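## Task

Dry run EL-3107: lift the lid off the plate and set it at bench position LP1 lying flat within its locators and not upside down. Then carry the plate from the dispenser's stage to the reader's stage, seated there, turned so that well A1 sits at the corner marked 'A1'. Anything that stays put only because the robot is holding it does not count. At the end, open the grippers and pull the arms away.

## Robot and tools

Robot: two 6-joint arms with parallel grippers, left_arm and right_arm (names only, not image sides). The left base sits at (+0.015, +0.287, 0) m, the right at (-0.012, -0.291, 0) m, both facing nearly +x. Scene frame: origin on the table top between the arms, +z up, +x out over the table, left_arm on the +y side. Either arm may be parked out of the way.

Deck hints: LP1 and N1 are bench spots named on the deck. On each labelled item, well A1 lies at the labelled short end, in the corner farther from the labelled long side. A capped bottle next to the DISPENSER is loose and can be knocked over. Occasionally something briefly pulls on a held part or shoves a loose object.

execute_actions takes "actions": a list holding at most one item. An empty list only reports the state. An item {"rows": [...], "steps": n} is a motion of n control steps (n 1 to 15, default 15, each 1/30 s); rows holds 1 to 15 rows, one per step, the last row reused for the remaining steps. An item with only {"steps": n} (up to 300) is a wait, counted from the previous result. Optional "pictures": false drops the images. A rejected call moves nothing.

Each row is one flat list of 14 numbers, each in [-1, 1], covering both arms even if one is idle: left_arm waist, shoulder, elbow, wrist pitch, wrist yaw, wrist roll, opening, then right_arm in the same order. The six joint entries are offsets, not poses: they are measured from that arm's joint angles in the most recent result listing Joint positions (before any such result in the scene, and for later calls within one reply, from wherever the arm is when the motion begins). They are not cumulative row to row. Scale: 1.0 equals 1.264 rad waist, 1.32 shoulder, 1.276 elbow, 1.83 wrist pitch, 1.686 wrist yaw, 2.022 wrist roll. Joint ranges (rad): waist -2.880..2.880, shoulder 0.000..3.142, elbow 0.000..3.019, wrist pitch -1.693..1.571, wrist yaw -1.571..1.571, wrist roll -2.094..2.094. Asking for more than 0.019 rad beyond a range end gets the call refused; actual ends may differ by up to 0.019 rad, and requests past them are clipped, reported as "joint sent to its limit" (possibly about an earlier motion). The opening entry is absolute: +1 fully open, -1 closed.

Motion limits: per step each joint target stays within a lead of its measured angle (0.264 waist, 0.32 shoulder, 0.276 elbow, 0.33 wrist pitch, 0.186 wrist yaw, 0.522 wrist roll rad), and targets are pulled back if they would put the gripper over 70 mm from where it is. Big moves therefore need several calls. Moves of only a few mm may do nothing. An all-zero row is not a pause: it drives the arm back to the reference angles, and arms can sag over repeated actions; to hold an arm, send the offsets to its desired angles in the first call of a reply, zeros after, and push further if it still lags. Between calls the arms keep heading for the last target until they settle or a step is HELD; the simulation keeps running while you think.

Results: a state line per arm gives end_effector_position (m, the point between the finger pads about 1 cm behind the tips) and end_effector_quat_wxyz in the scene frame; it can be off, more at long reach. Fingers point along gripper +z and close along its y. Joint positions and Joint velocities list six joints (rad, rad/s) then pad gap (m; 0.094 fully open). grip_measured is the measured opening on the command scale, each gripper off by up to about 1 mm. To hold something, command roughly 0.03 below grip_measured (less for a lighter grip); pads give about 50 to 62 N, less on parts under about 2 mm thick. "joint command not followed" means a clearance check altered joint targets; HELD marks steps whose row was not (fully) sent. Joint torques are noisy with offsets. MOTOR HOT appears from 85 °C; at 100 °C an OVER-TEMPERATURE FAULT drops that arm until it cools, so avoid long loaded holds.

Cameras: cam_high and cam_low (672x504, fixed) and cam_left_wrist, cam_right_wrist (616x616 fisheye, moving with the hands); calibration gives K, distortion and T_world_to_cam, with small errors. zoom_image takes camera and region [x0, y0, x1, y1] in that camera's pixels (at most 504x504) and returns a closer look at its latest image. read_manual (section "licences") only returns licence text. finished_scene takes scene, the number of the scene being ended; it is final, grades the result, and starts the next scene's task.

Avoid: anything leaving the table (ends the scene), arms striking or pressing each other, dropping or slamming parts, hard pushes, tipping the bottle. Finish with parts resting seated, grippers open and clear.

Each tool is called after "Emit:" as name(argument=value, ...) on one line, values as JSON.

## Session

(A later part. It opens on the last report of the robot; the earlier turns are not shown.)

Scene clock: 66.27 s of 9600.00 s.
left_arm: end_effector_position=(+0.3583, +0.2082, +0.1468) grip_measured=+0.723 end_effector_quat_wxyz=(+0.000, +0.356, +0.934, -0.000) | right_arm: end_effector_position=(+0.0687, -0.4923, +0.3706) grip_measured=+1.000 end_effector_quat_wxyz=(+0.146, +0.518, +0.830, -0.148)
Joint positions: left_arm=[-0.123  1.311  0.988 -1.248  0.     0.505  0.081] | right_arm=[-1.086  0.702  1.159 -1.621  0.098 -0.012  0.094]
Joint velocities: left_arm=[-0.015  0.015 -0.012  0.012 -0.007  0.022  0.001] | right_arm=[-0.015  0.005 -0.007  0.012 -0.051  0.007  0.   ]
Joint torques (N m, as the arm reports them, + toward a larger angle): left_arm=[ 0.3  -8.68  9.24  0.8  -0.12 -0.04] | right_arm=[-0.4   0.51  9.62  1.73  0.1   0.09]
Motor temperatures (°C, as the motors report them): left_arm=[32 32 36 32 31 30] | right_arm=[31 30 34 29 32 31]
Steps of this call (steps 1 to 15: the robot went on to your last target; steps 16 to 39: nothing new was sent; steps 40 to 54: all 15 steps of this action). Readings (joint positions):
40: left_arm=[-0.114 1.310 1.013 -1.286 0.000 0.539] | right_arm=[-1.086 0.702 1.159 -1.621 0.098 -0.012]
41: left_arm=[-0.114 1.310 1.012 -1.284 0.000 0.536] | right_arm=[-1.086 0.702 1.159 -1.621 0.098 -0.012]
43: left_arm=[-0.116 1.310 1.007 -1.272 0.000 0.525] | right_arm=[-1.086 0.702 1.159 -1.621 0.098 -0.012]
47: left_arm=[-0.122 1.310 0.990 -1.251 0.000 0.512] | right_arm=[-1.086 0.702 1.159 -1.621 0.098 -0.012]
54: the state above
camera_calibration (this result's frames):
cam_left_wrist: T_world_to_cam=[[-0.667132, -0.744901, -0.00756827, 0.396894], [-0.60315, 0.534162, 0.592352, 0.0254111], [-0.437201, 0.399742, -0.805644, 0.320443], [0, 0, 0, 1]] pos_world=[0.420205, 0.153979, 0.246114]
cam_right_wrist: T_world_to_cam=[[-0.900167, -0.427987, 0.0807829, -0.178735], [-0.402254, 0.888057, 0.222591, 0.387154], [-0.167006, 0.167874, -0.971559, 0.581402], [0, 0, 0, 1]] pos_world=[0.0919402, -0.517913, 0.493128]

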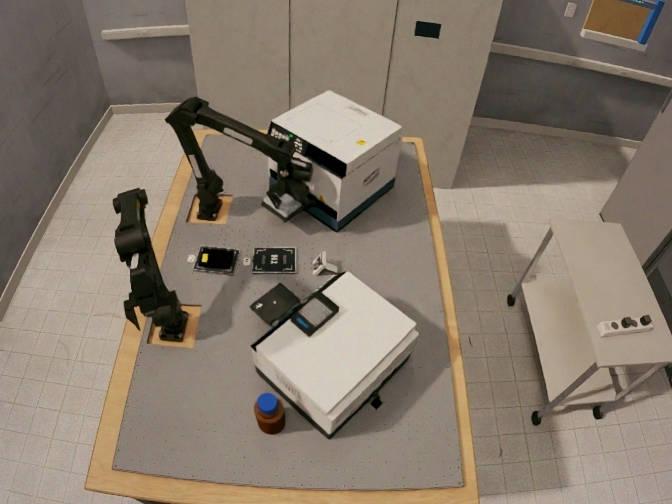

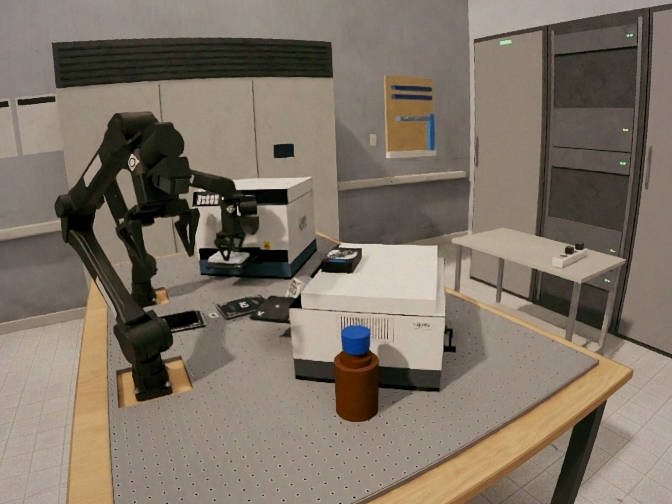

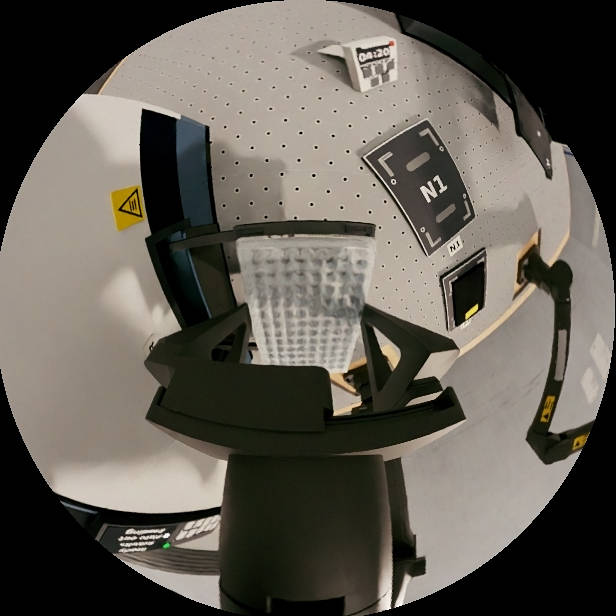

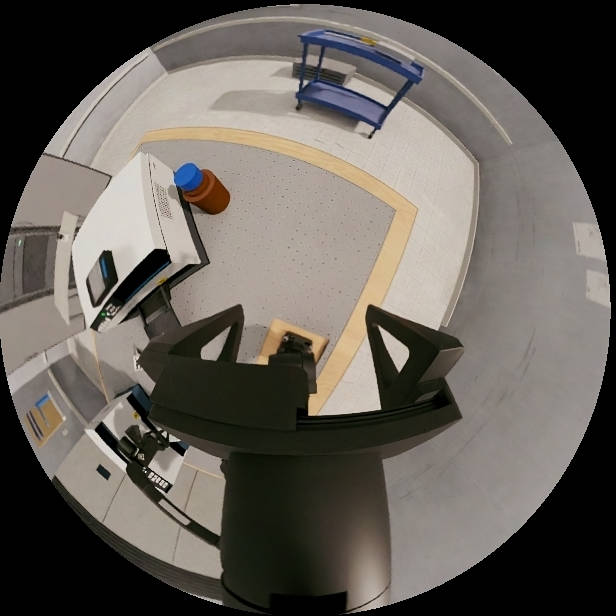

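Emit:
execute_actions(actions=[{"rows":[[0.008,0,-0.004,0.006,0,0,0.69,0,0,0,0,0,0,1],[0.013,0.005,-0.008,0.012,0,0,0.69,0,0,0,0,0,0,1],[0.016,0.01,-0.013,0.018,0,0,0.69,0,0,0,0,0,0,1]]}])

Emit:
zoom_image(camera="cam_left_wrist", region=[190,190,420,390])

Scene clock: 67.73 s of 9600.00 s.
left_arm: end_effector_position=(+0.3577, +0.2101, +0.1416) grip_measured=+0.723 end_effector_quat_wxyz=(+0.002, +0.353, +0.936, +0.000) | right_arm: end_effector_position=(+0.0687, -0.4923, +0.3706) grip_measured=+1.000 end_effector_quat_wxyz=(+0.146, +0.518, +0.830, -0.148)
Joint positions: left_arm=[-0.118  1.311  0.973 -1.23   0.     0.504  0.081] | right_arm=[-1.086  0.702  1.159 -1.621  0.098 -0.012  0.094]
Joint velocities: left_arm=[-0.005 -0.005 -0.002 -0.012 -0.051 -0.066 -0.   ] | right_arm=[-0.005 -0.015 -0.002 -0.002  0.037  0.022  0.   ]
Joint torques (N m, as the arm reports them, + toward a larger angle): left_arm=[ 2.19 -8.09  9.03  0.88 -0.14  0.09] | right_arm=[-0.41  0.54  9.62  1.74  0.1   0.09]
Motor temperatures (°C, as the motors report them): left_arm=[32 32 36 32 31 30] | right_arm=[31 30 34 29 32 31]
Steps of this call (steps 1 to 15: the robot went on to your last target; steps 16 to 29: nothing new was sent; steps 30 to 44: all 15 steps of this action). Readings (joint positions):
30: left_arm=[-0.123 1.311 0.988 -1.248 0.000 0.504] | right_arm=[-1.086 0.702 1.159 -1.621 0.098 -0.012]
31: left_arm=[-0.123 1.311 0.987 -1.246 0.000 0.504] | right_arm=[-1.086 0.702 1.159 -1.621 0.098 -0.012]
33: left_arm=[-0.123 1.311 0.982 -1.237 0.000 0.504] | right_arm=[-1.086 0.702 1.159 -1.621 0.098 -0.012]
37: left_arm=[-0.119 1.311 0.974 -1.232 0.000 0.504] | right_arm=[-1.086 0.702 1.159 -1.621 0.098 -0.012]
44: the state above
camera_calibration (this result's frames):
cam_left_wrist: T_world_to_cam=[[-0.661977, -0.74947, -0.00904437, 0.397194], [-0.608565, 0.530399, 0.590191, 0.0301321], [-0.437533, 0.396197, -0.807213, 0.31626], [0, 0, 0, 1]] pos_world=[0.419645, 0.156402, 0.241098]
cam_right_wrist: T_world_to_cam=[[-0.900167, -0.427987, 0.0807829, -0.178735], [-0.402254, 0.888057, 0.222591, 0.387154], [-0.167006, 0.167874, -0.971559, 0.581402], [0, 0, 0, 1]] pos_world=[0.0919402, -0.517913, 0.493128]

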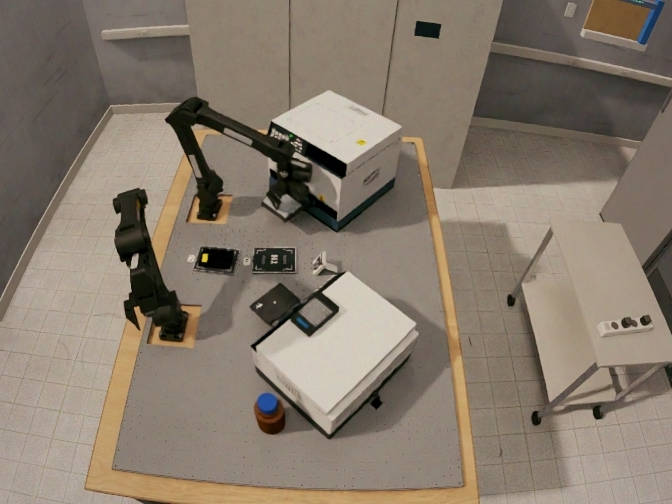

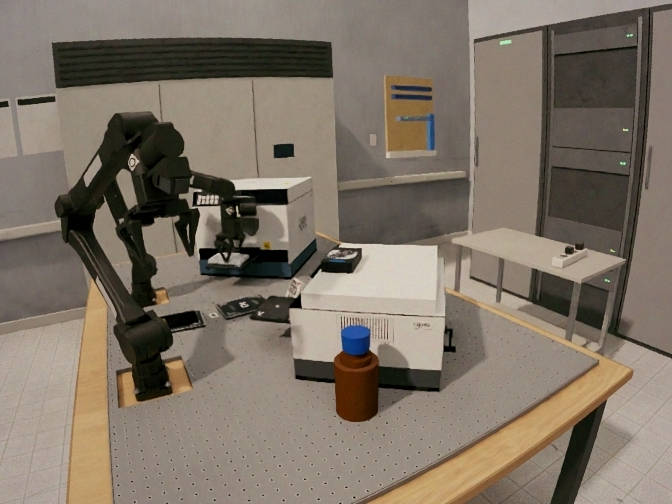

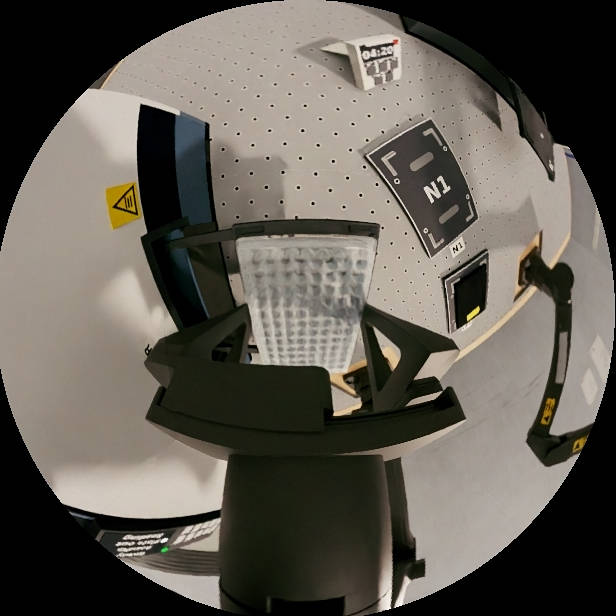

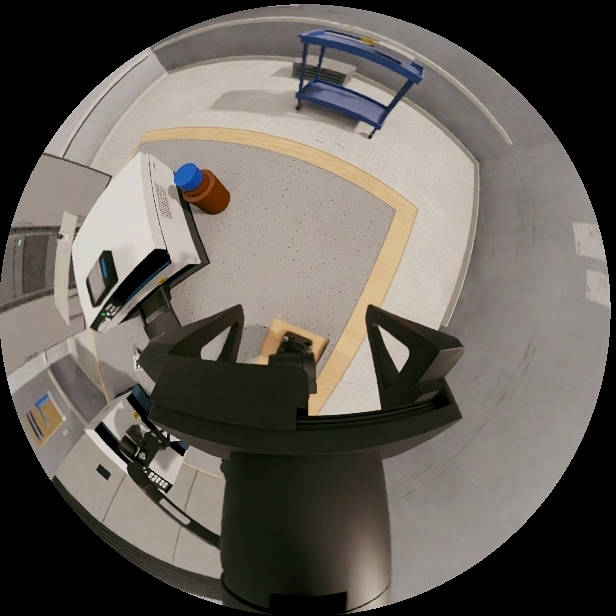

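Region (190, 190, 420, 390) of cam_left_wrist's 616x616 image, scaled by 2.191, with more detail than that image has; it fills the top 438 rows of this view, and the rest is white.

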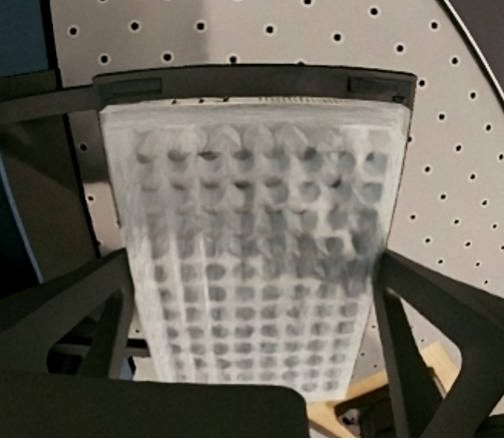

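Emit:
execute_actions(actions=[{"rows":[[-0.008,0,-0.003,0.006,0,0,0.69,0,0,0,0,0,0,1],[-0.012,0,-0.006,0.012,0,0,0.69,0,0,0,0,0,0,1],[-0.013,0,-0.011,0.018,0,0,0.69,0,0,0,0,0,0,1]]}])

Emit:
zoom_image(camera="cam_left_wrist", region=[190,190,420,390])

Scene clock: 69.00 s of 9600.00 s.
left_arm: end_effector_position=(+0.3576, +0.2100, +0.1375) grip_measured=+0.723 end_effector_quat_wxyz=(+0.004, +0.353, +0.935, +0.001) | right_arm: end_effector_position=(+0.0687, -0.4923, +0.3706) grip_measured=+1.000 end_effector_quat_wxyz=(+0.146, +0.518, +0.830, -0.148)
Joint positions: left_arm=[-0.119  1.311  0.962 -1.213  0.     0.504  0.081] | right_arm=[-1.086  0.702  1.159 -1.621  0.098 -0.012  0.094]
Joint velocities: left_arm=[-0.005 -0.015 -0.002  0.002 -0.007 -0.022 -0.   ] | right_arm=[ 0.005  0.005 -0.002 -0.022  0.022  0.022  0.   ]
Joint torques (N m, as the arm reports them, + toward a larger angle): left_arm=[ 0.36 -9.5   8.89  0.98 -0.09  0.03] | right_arm=[-0.38  0.55  9.61  1.74  0.1   0.09]
Motor temperatures (°C, as the motors report them): left_arm=[32 32 36 32 31 30] | right_arm=[31 30 34 29 32 31]
Steps of this call (steps 1 to 15: the robot went on to your last target; steps 16 to 23: nothing new was sent; steps 24 to 38: all 15 steps of this action). Readings (joint positions):
24: left_arm=[-0.118 1.311 0.973 -1.230 0.000 0.504] | right_arm=[-1.086 0.702 1.159 -1.621 0.098 -0.012]
25: left_arm=[-0.118 1.311 0.973 -1.229 0.000 0.504] | right_arm=[-1.086 0.702 1.159 -1.621 0.098 -0.012]
27: left_arm=[-0.118 1.311 0.969 -1.220 0.000 0.504] | right_arm=[-1.086 0.702 1.159 -1.621 0.098 -0.012]
31: left_arm=[-0.119 1.311 0.962 -1.214 0.000 0.504] | right_arm=[-1.086 0.702 1.159 -1.621 0.098 -0.012]
38: the state above
camera_calibration (this result's frames):
cam_left_wrist: T_world_to_cam=[[-0.662204, -0.74923, -0.0118125, 0.39742], [-0.611648, 0.531362, 0.586124, 0.0340225], [-0.432865, 0.395359, -0.810136, 0.311858], [0, 0, 0, 1]] pos_world=[0.418975, 0.156385, 0.2374]
cam_right_wrist: T_world_to_cam=[[-0.900167, -0.427987, 0.0807829, -0.178735], [-0.402254, 0.888057, 0.222591, 0.387154], [-0.167006, 0.167874, -0.971559, 0.581402], [0, 0, 0, 1]] pos_world=[0.0919402, -0.517913, 0.493128]

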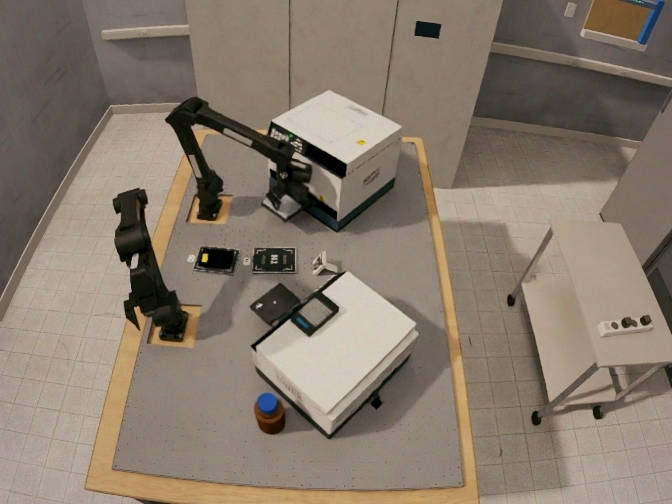

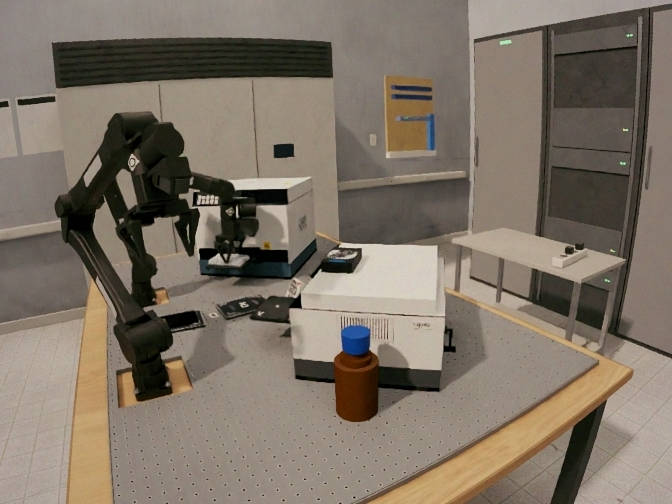

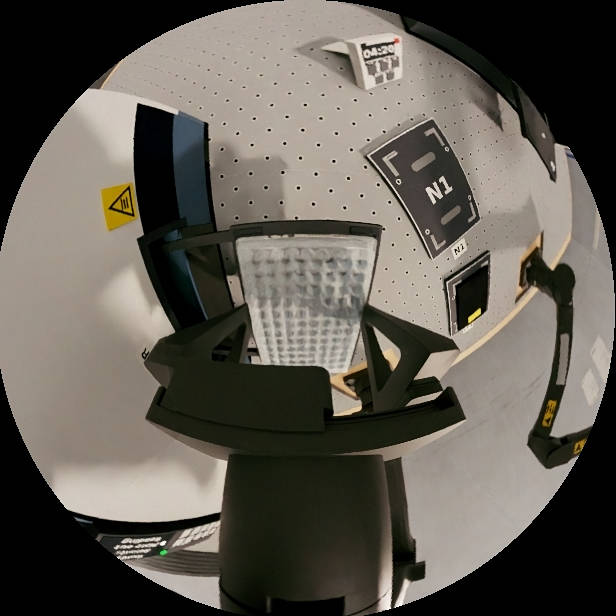

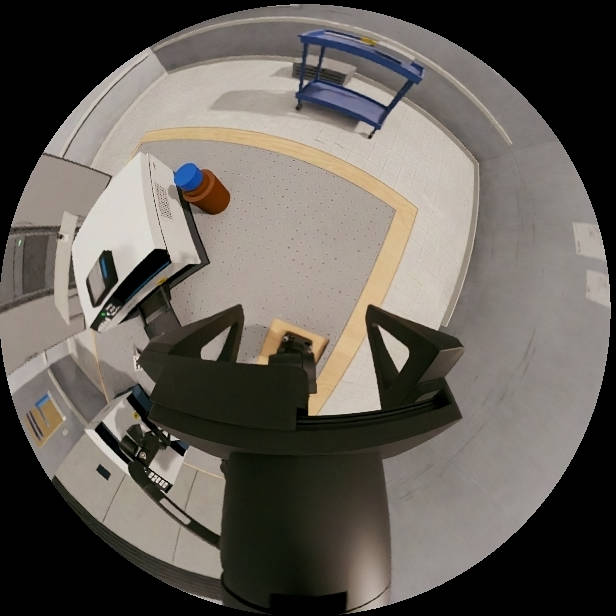

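Region (190, 190, 420, 390) of cam_left_wrist's 616x616 image, scaled by 2.191, with more detail than that image has; it fills the top 438 rows of this view, and the rest is white.

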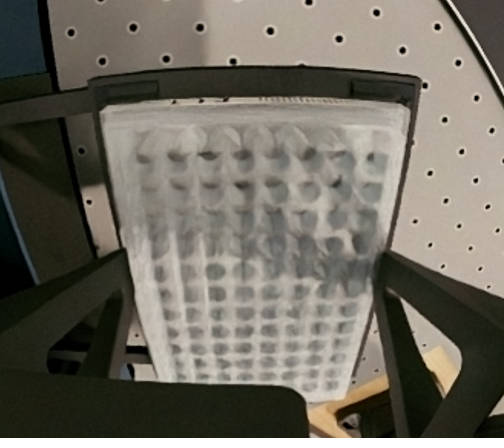

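Emit:
execute_actions(actions=[{"rows":[[-0.012,0.01,0,0,0,0,0.69,0,0,0,0,0,0,1],[-0.013,0.016,0,0,0,0,0.69,0,0,0,0,0,0,1],[-0.013,0.02,0,0,0,0,0.69,0,0,0,0,0,0,1],[-0.013,0.025,0,0,0,0,0.69,0,0,0,0,0,0,1]]}])

Emit:
zoom_image(camera="cam_left_wrist", region=[190,190,420,390])

Scene clock: 70.17 s of 9600.00 s.
left_arm: end_effector_position=(+0.3576, +0.2100, +0.1330) grip_measured=+0.723 end_effector_quat_wxyz=(-0.002, +0.353, +0.935, -0.000) | right_arm: end_effector_position=(+0.0687, -0.4923, +0.3706) grip_measured=+1.000 end_effector_quat_wxyz=(+0.146, +0.518, +0.830, -0.148)
Joint positions: left_arm=[-0.119  1.324  0.962 -1.213  0.     0.504  0.081] | right_arm=[-1.086  0.702  1.159 -1.621  0.098 -0.012  0.094]
Joint velocities: left_arm=[-0.005  0.005 -0.002  0.002 -0.007 -0.007 -0.001] | right_arm=[ 0.005 -0.005  0.007 -0.002  0.11   0.022  0.   ]
Joint torques (N m, as the arm reports them, + toward a larger angle): left_arm=[ 0.47 -8.04  9.21  0.13 -0.11  0.02] | right_arm=[-0.38  0.53  9.61  1.74  0.1   0.09]
Motor temperatures (°C, as the motors report them): left_arm=[32 32 36 32 31 30] | right_arm=[31 30 34 29 32 31]
Steps of this call (steps 1 to 15: the robot went on to your last target; steps 16 to 20: nothing new was sent; steps 21 to 35: all 15 steps of this action). Readings (joint positions):
21: left_arm=[-0.119 1.311 0.962 -1.213 0.000 0.504] | right_arm=[-1.086 0.702 1.159 -1.621 0.098 -0.012]
22: left_arm=[-0.119 1.311 0.962 -1.213 0.000 0.504] | right_arm=[-1.086 0.702 1.159 -1.621 0.098 -0.012]
24: left_arm=[-0.119 1.313 0.962 -1.213 0.000 0.504] | right_arm=[-1.086 0.702 1.159 -1.621 0.098 -0.012]
28: left_arm=[-0.119 1.323 0.962 -1.213 0.000 0.504] | right_arm=[-1.086 0.702 1.159 -1.621 0.098 -0.012]
35: the state above
camera_calibration (this result's frames):
cam_left_wrist: T_world_to_cam=[[-0.662318, -0.749205, -0.00516856, 0.396549], [-0.603726, 0.5296, 0.595852, 0.0329621], [-0.443678, 0.397764, -0.803078, 0.31065], [0, 0, 0, 1]] pos_world=[0.420371, 0.156075, 0.231885]
cam_right_wrist: T_world_to_cam=[[-0.900167, -0.427987, 0.0807829, -0.178735], [-0.402254, 0.888057, 0.222591, 0.387154], [-0.167006, 0.167874, -0.971559, 0.581402], [0, 0, 0, 1]] pos_world=[0.0919402, -0.517913, 0.493128]

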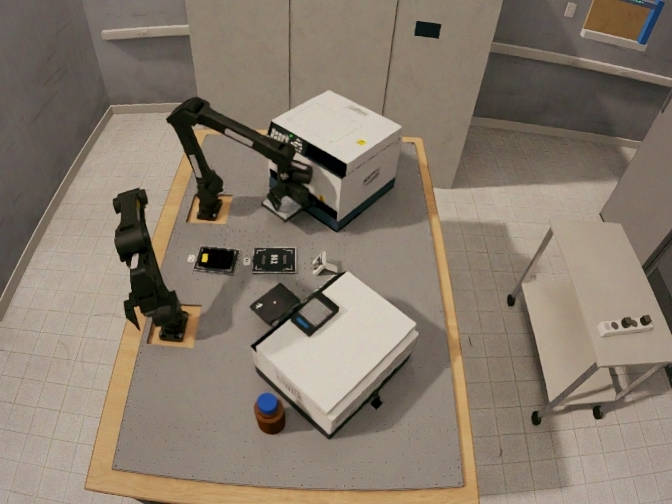

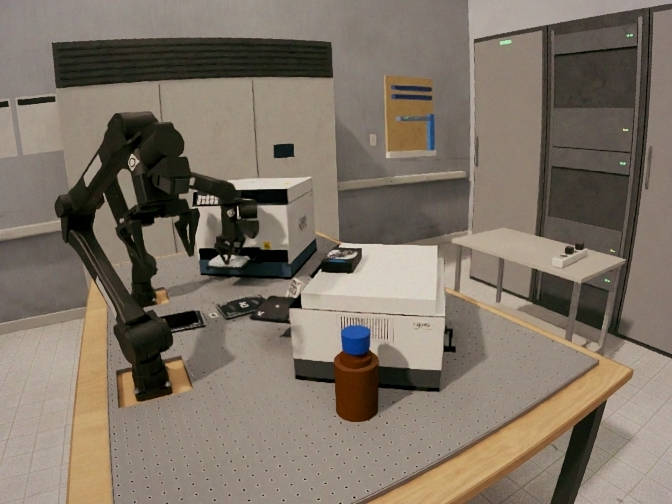

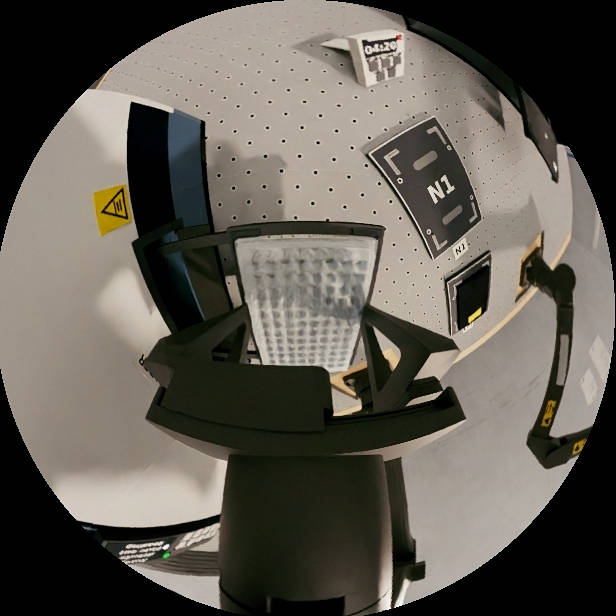

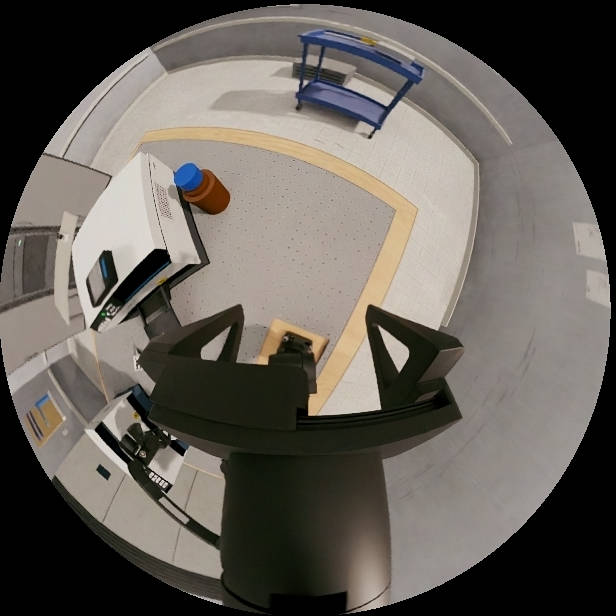

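Region (190, 190, 420, 390) of cam_left_wrist's 616x616 image, scaled by 2.191, with more detail than that image has; it fills the top 438 rows of this view, and the rest is white.

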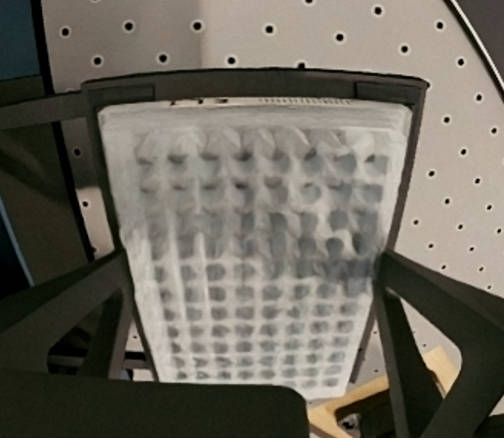

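Emit:
execute_actions(actions=[{"rows":[[0,0,0,0,0,0,0.71,0,0,0,0,0,0,1],[0,0,0,0,0,0,0.73,0,0,0,0,0,0,1],[0,0,0,0,0,0,0.76,0,0,0,0,0,0,1],[0,0,0,0,0,0,0.85,0,0,0,0,0,0,1],[0,0,0,0,0,0,1,0,0,0,0,0,0,1]]}])

Emit:
zoom_image(camera="cam_left_wrist", region=[190,190,420,390])

Emit:
execute_actions(actions=[{"rows":[[0,-0.01,0.03,-0.01,0,0,1,0,0,0,0,0,0,1],[0,-0.015,0.045,-0.02,0,0,1,0,0,0,0,0,0,1],[0,-0.02,0.06,-0.035,0,0,1,0,0,0,0,0,0,1],[0,-0.03,0.075,-0.05,0,0,1,0,0,0,0,0,0,1],[0,-0.04,0.09,-0.065,0,0,1,0,0,0,0,0,0,1],[0,-0.055,0.1,-0.085,0,0,1,0,0,0,0,0,0,1]]}])

Emit:
zoom_image(camera="cam_left_wrist", region=[190,170,420,370])

Emit:
zoom_image(camera="cam_low", region=[190,230,290,290])

Scene clock: 72.23 s of 9600.00 s.
left_arm: end_effector_position=(+0.3576, +0.2100, +0.1330) grip_measured=+1.000 end_effector_quat_wxyz=(-0.002, +0.353, +0.935, -0.000) | right_arm: end_effector_position=(+0.0687, -0.4923, +0.3706) grip_measured=+1.000 end_effector_quat_wxyz=(+0.146, +0.518, +0.830, -0.148)
Joint positions: left_arm=[-0.119  1.324  0.962 -1.213  0.     0.504  0.094] | right_arm=[-1.086  0.702  1.159 -1.621  0.098 -0.012  0.094]
Joint velocities: left_arm=[ 0.005 -0.005 -0.007 -0.002 -0.037 -0.007  0.   ] | right_arm=[-0.005 -0.005 -0.002 -0.007 -0.095  0.037  0.   ]
Joint torques (N m, as the arm reports them, + toward a larger angle): left_arm=[ 1.12 -9.91  9.33  0.28 -0.06  0.01] | right_arm=[-0.39  0.52  9.62  1.74  0.1   0.09]
Motor temperatures (°C, as the motors report them): left_arm=[32 32 36 32 31 30] | right_arm=[31 30 35 29 32 31]
Steps of this call (steps 1 to 15: the robot went on to your last target; steps 16 to 47: nothing new was sent; steps 48 to 62: all 15 steps of this action). Readings (joint positions):
48: left_arm=[-0.119 1.324 0.962 -1.213 0.000 0.504] | right_arm=[-1.086 0.702 1.159 -1.621 0.098 -0.012]
49: left_arm=[-0.119 1.324 0.962 -1.213 0.000 0.504] | right_arm=[-1.086 0.702 1.159 -1.621 0.098 -0.012]
51: left_arm=[-0.119 1.324 0.962 -1.213 0.000 0.504] | right_arm=[-1.086 0.702 1.159 -1.621 0.098 -0.012]
55: left_arm=[-0.119 1.324 0.962 -1.213 0.000 0.504] | right_arm=[-1.086 0.702 1.159 -1.621 0.098 -0.012]
62: the state above
camera_calibration (this result's frames):
cam_left_wrist: T_world_to_cam=[[-0.662318, -0.749205, -0.00516856, 0.396549], [-0.603726, 0.5296, 0.595852, 0.0329621], [-0.443678, 0.397764, -0.803078, 0.31065], [0, 0, 0, 1]] pos_world=[0.420371, 0.156075, 0.231885]
cam_right_wrist: T_world_to_cam=[[-0.900167, -0.427987, 0.0807829, -0.178735], [-0.402254, 0.888057, 0.222591, 0.387154], [-0.167006, 0.167874, -0.971559, 0.581402], [0, 0, 0, 1]] pos_world=[0.0919402, -0.517913, 0.493128]

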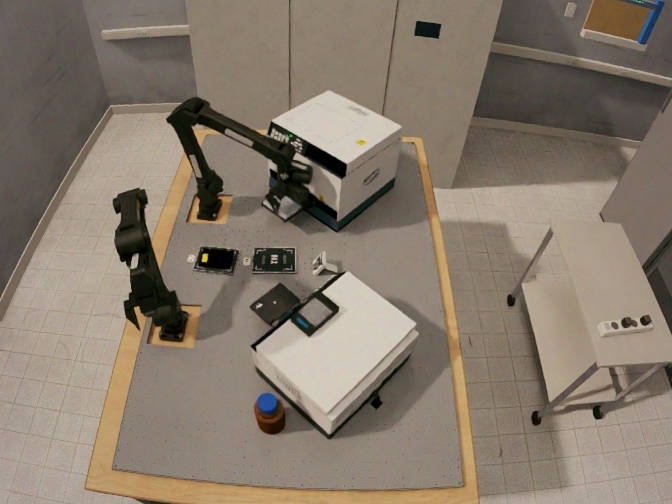

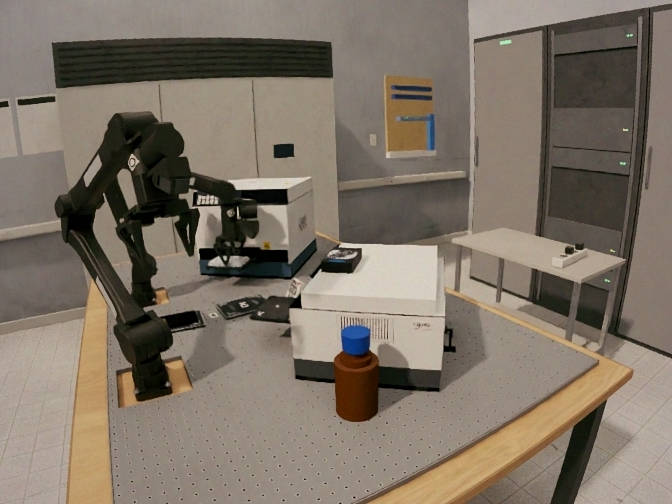

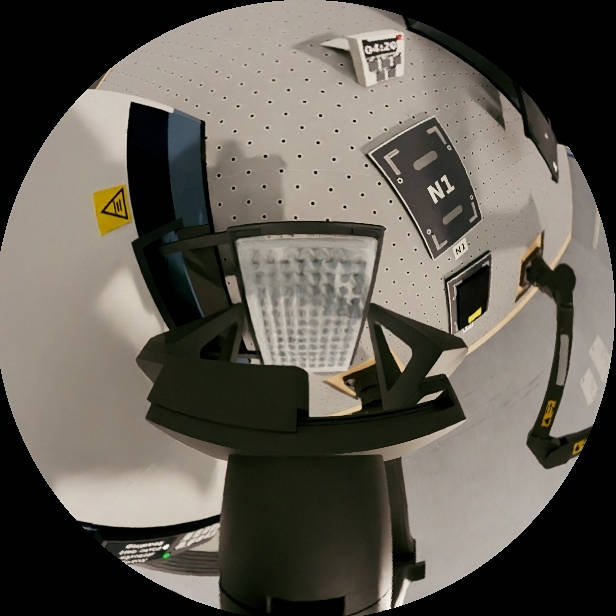

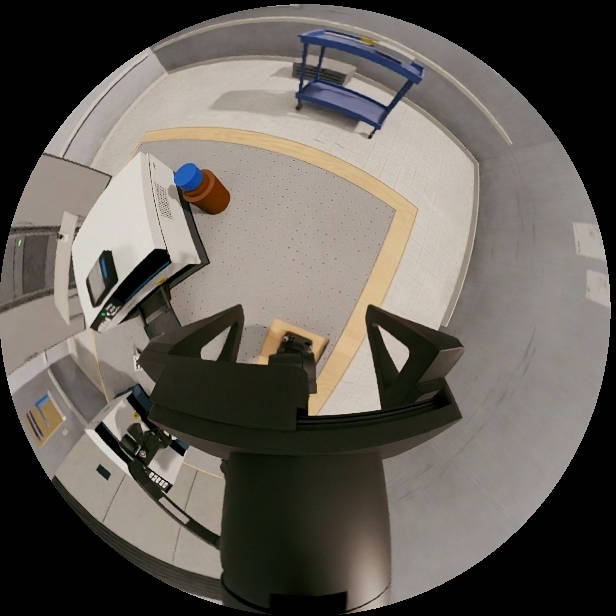

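Region (190, 190, 420, 390) of cam_left_wrist's 616x616 image, scaled by 2.191, with more detail than that image has; it fills the top 438 rows of this view, and the rest is white.

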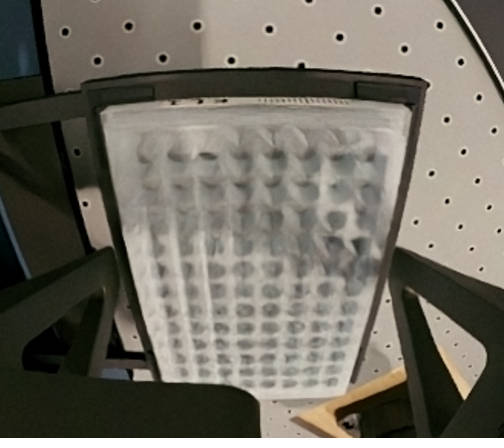

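Scene clock: 72.73 s of 9600.00 s.
left_arm: end_effector_position=(+0.3525, +0.2111, +0.1903) grip_measured=+1.000 end_effector_quat_wxyz=(+0.009, +0.353, +0.935, +0.001) | right_arm: end_effector_position=(+0.0687, -0.4923, +0.3706) grip_measured=+1.000 end_effector_quat_wxyz=(+0.146, +0.518, +0.830, -0.148)
Joint positions: left_arm=[-0.119  1.25   1.052 -1.354  0.     0.504  0.094] | right_arm=[-1.086  0.702  1.159 -1.621  0.098 -0.012  0.094]
Joint velocities: left_arm=[-0.005 -0.024 -0.007 -0.007  0.022  0.081  0.   ] | right_arm=[-0.005 -0.024  0.002  0.012 -0.037 -0.066  0.   ]
Joint torques (N m, as the arm reports them, + toward a larger angle): left_arm=[ 1.1  -8.56 13.01 -0.34 -0.13  0.04] | right_arm=[-0.4   0.51  9.61  1.74  0.1   0.09]
Motor temperatures (°C, as the motors report them): left_arm=[32 32 36 32 31 30] | right_arm=[31 30 35 29 32 31]
Steps of this call (steps 1 to 15: all 15 steps of this action). Readings (joint positions):
1: left_arm=[-0.119 1.324 0.962 -1.214 0.000 0.504] | right_arm=[-1.086 0.702 1.159 -1.621 0.098 -0.012]
2: left_arm=[-0.119 1.324 0.962 -1.217 0.000 0.504] | right_arm=[-1.086 0.702 1.159 -1.621 0.098 -0.012]
4: left_arm=[-0.119 1.324 0.972 -1.248 0.000 0.504] | right_arm=[-1.086 0.702 1.159 -1.621 0.098 -0.012]
8: left_arm=[-0.119 1.300 1.021 -1.334 0.000 0.504] | right_arm=[-1.086 0.702 1.159 -1.621 0.098 -0.012]
15: the state above
camera_calibration (this result's frames):
cam_left_wrist: T_world_to_cam=[[-0.662067, -0.749261, -0.0166095, 0.396395], [-0.617288, 0.532617, 0.579029, 0.00245659], [-0.424997, 0.393609, -0.815138, 0.35051], [0, 0, 0, 1]] pos_world=[0.412922, 0.157731, 0.290875]
cam_right_wrist: T_world_to_cam=[[-0.900167, -0.427987, 0.0807829, -0.178735], [-0.402254, 0.888057, 0.222591, 0.387154], [-0.167006, 0.167874, -0.971559, 0.581402], [0, 0, 0, 1]] pos_world=[0.0919402, -0.517913, 0.493128]

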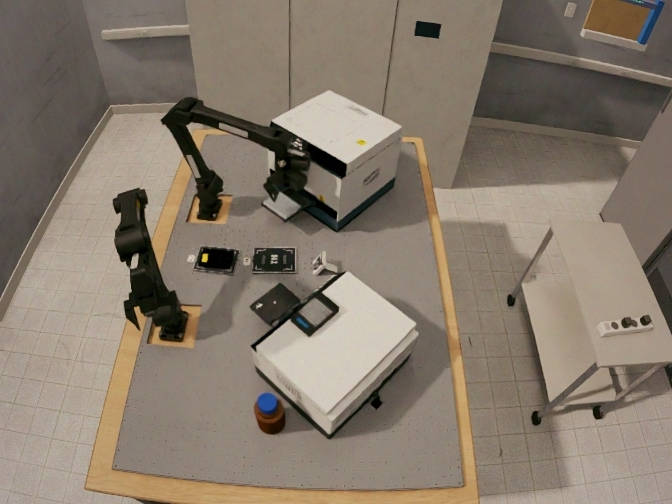

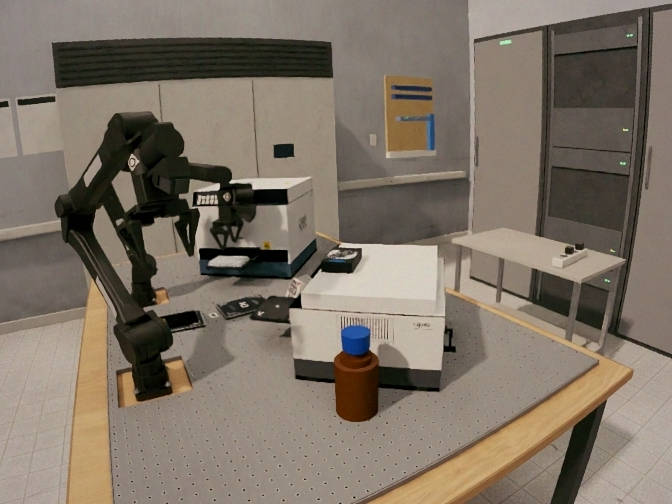

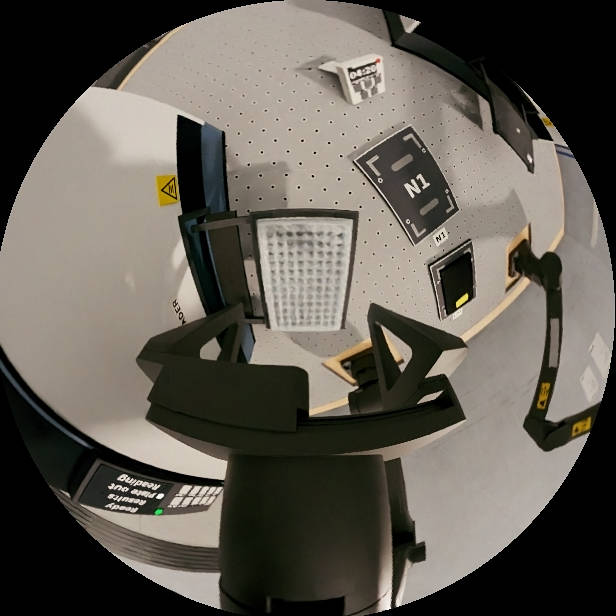

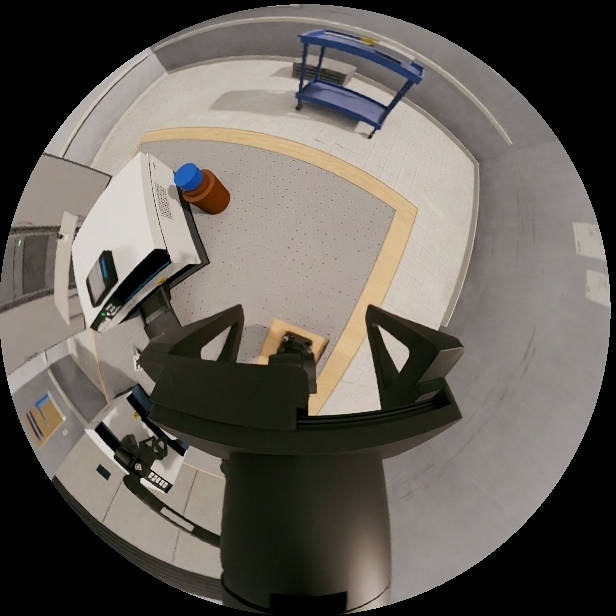

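Region (190, 170, 420, 370) of cam_left_wrist's 616x616 image, scaled by 2.191, with more detail than that image has; it fills the top 438 rows of this view, and the rest is white.

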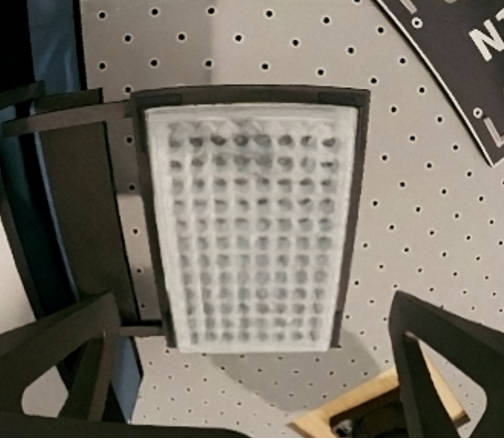

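Region (190, 230, 290, 290) of cam_low's 672x504 image, scaled by 5.040, with more detail than that image has; it fills the top 302 rows of this view, and the rest is white.

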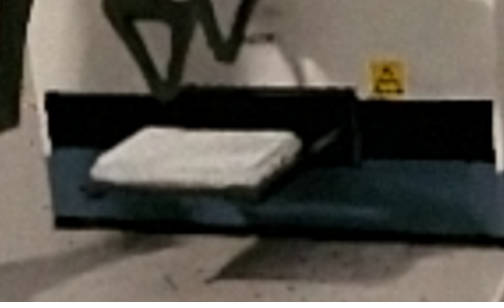

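Seated. Move clear.

Emit:
execute_actions(actions=[{"rows":[[-0.02,-0.04,0,0,0,0,1,0,0,0,0,0,0,1],[-0.04,-0.08,-0.02,0,0,0,1,0,0,0,0,0,0,1],[-0.06,-0.12,-0.05,0,0,0,1,0,0,0,0,0,0,1],[-0.09,-0.16,-0.08,0,0,0,1,0,0,0,0,0,0,1],[-0.12,-0.2,-0.11,0,0,0,1,0,0,0,0,0,0,1],[-0.15,-0.24,-0.14,0,0,0,1,0,0,0,0,0,0,1]]}], pictures=false)

Emit:
finished_scene(scene=2)

Scene clock: 74.13 s of 9600.00 s.
left_arm: end_effector_position=(+0.2592, +0.1770, +0.2156) grip_measured=+1.000 end_effector_quat_wxyz=(+0.092, +0.443, +0.892, +0.003) | right_arm: end_effector_position=(+0.0687, -0.4923, +0.3706) grip_measured=+1.000 end_effector_quat_wxyz=(+0.146, +0.518, +0.830, -0.148)
Joint positions: left_arm=[-0.319  0.905  0.871 -1.353  0.002  0.504  0.094] | right_arm=[-1.086  0.702  1.159 -1.621  0.098 -0.012  0.094]
Joint velocities: left_arm=[-0.005  0.19  -0.007 -0.022 -0.007  0.037  0.   ] | right_arm=[-0.015 -0.005 -0.007 -0.002 -0.007 -0.022  0.   ]
Joint torques (N m, as the arm reports them, + toward a larger angle): left_arm=[ 2.3  -4.32 10.31  0.58 -0.16  0.04] | right_arm=[-0.4   0.49  9.61  1.74  0.1   0.09]
Motor temperatures (°C, as the motors report them): left_arm=[32 32 36 32 31 30] | right_arm=[31 30 35 29 32 31]
Steps of this call (steps 1 to 15: the robot went on to your last target; steps 16 to 27: nothing new was sent; steps 28 to 42: all 15 steps of this action). Readings (joint positions):
28: left_arm=[-0.119 1.248 1.052 -1.354 0.000 0.504] | right_arm=[-1.086 0.702 1.159 -1.621 0.098 -0.012]
29: left_arm=[-0.122 1.242 1.048 -1.354 -0.000 0.504] | right_arm=[-1.086 0.702 1.159 -1.621 0.098 -0.012]
31: left_arm=[-0.145 1.194 1.015 -1.352 -0.001 0.504] | right_arm=[-1.086 0.702 1.159 -1.621 0.098 -0.012]
35: left_arm=[-0.277 0.983 0.887 -1.352 0.001 0.504] | right_arm=[-1.086 0.702 1.159 -1.621 0.098 -0.012]
42: the state above

The scene is finished: the task was done.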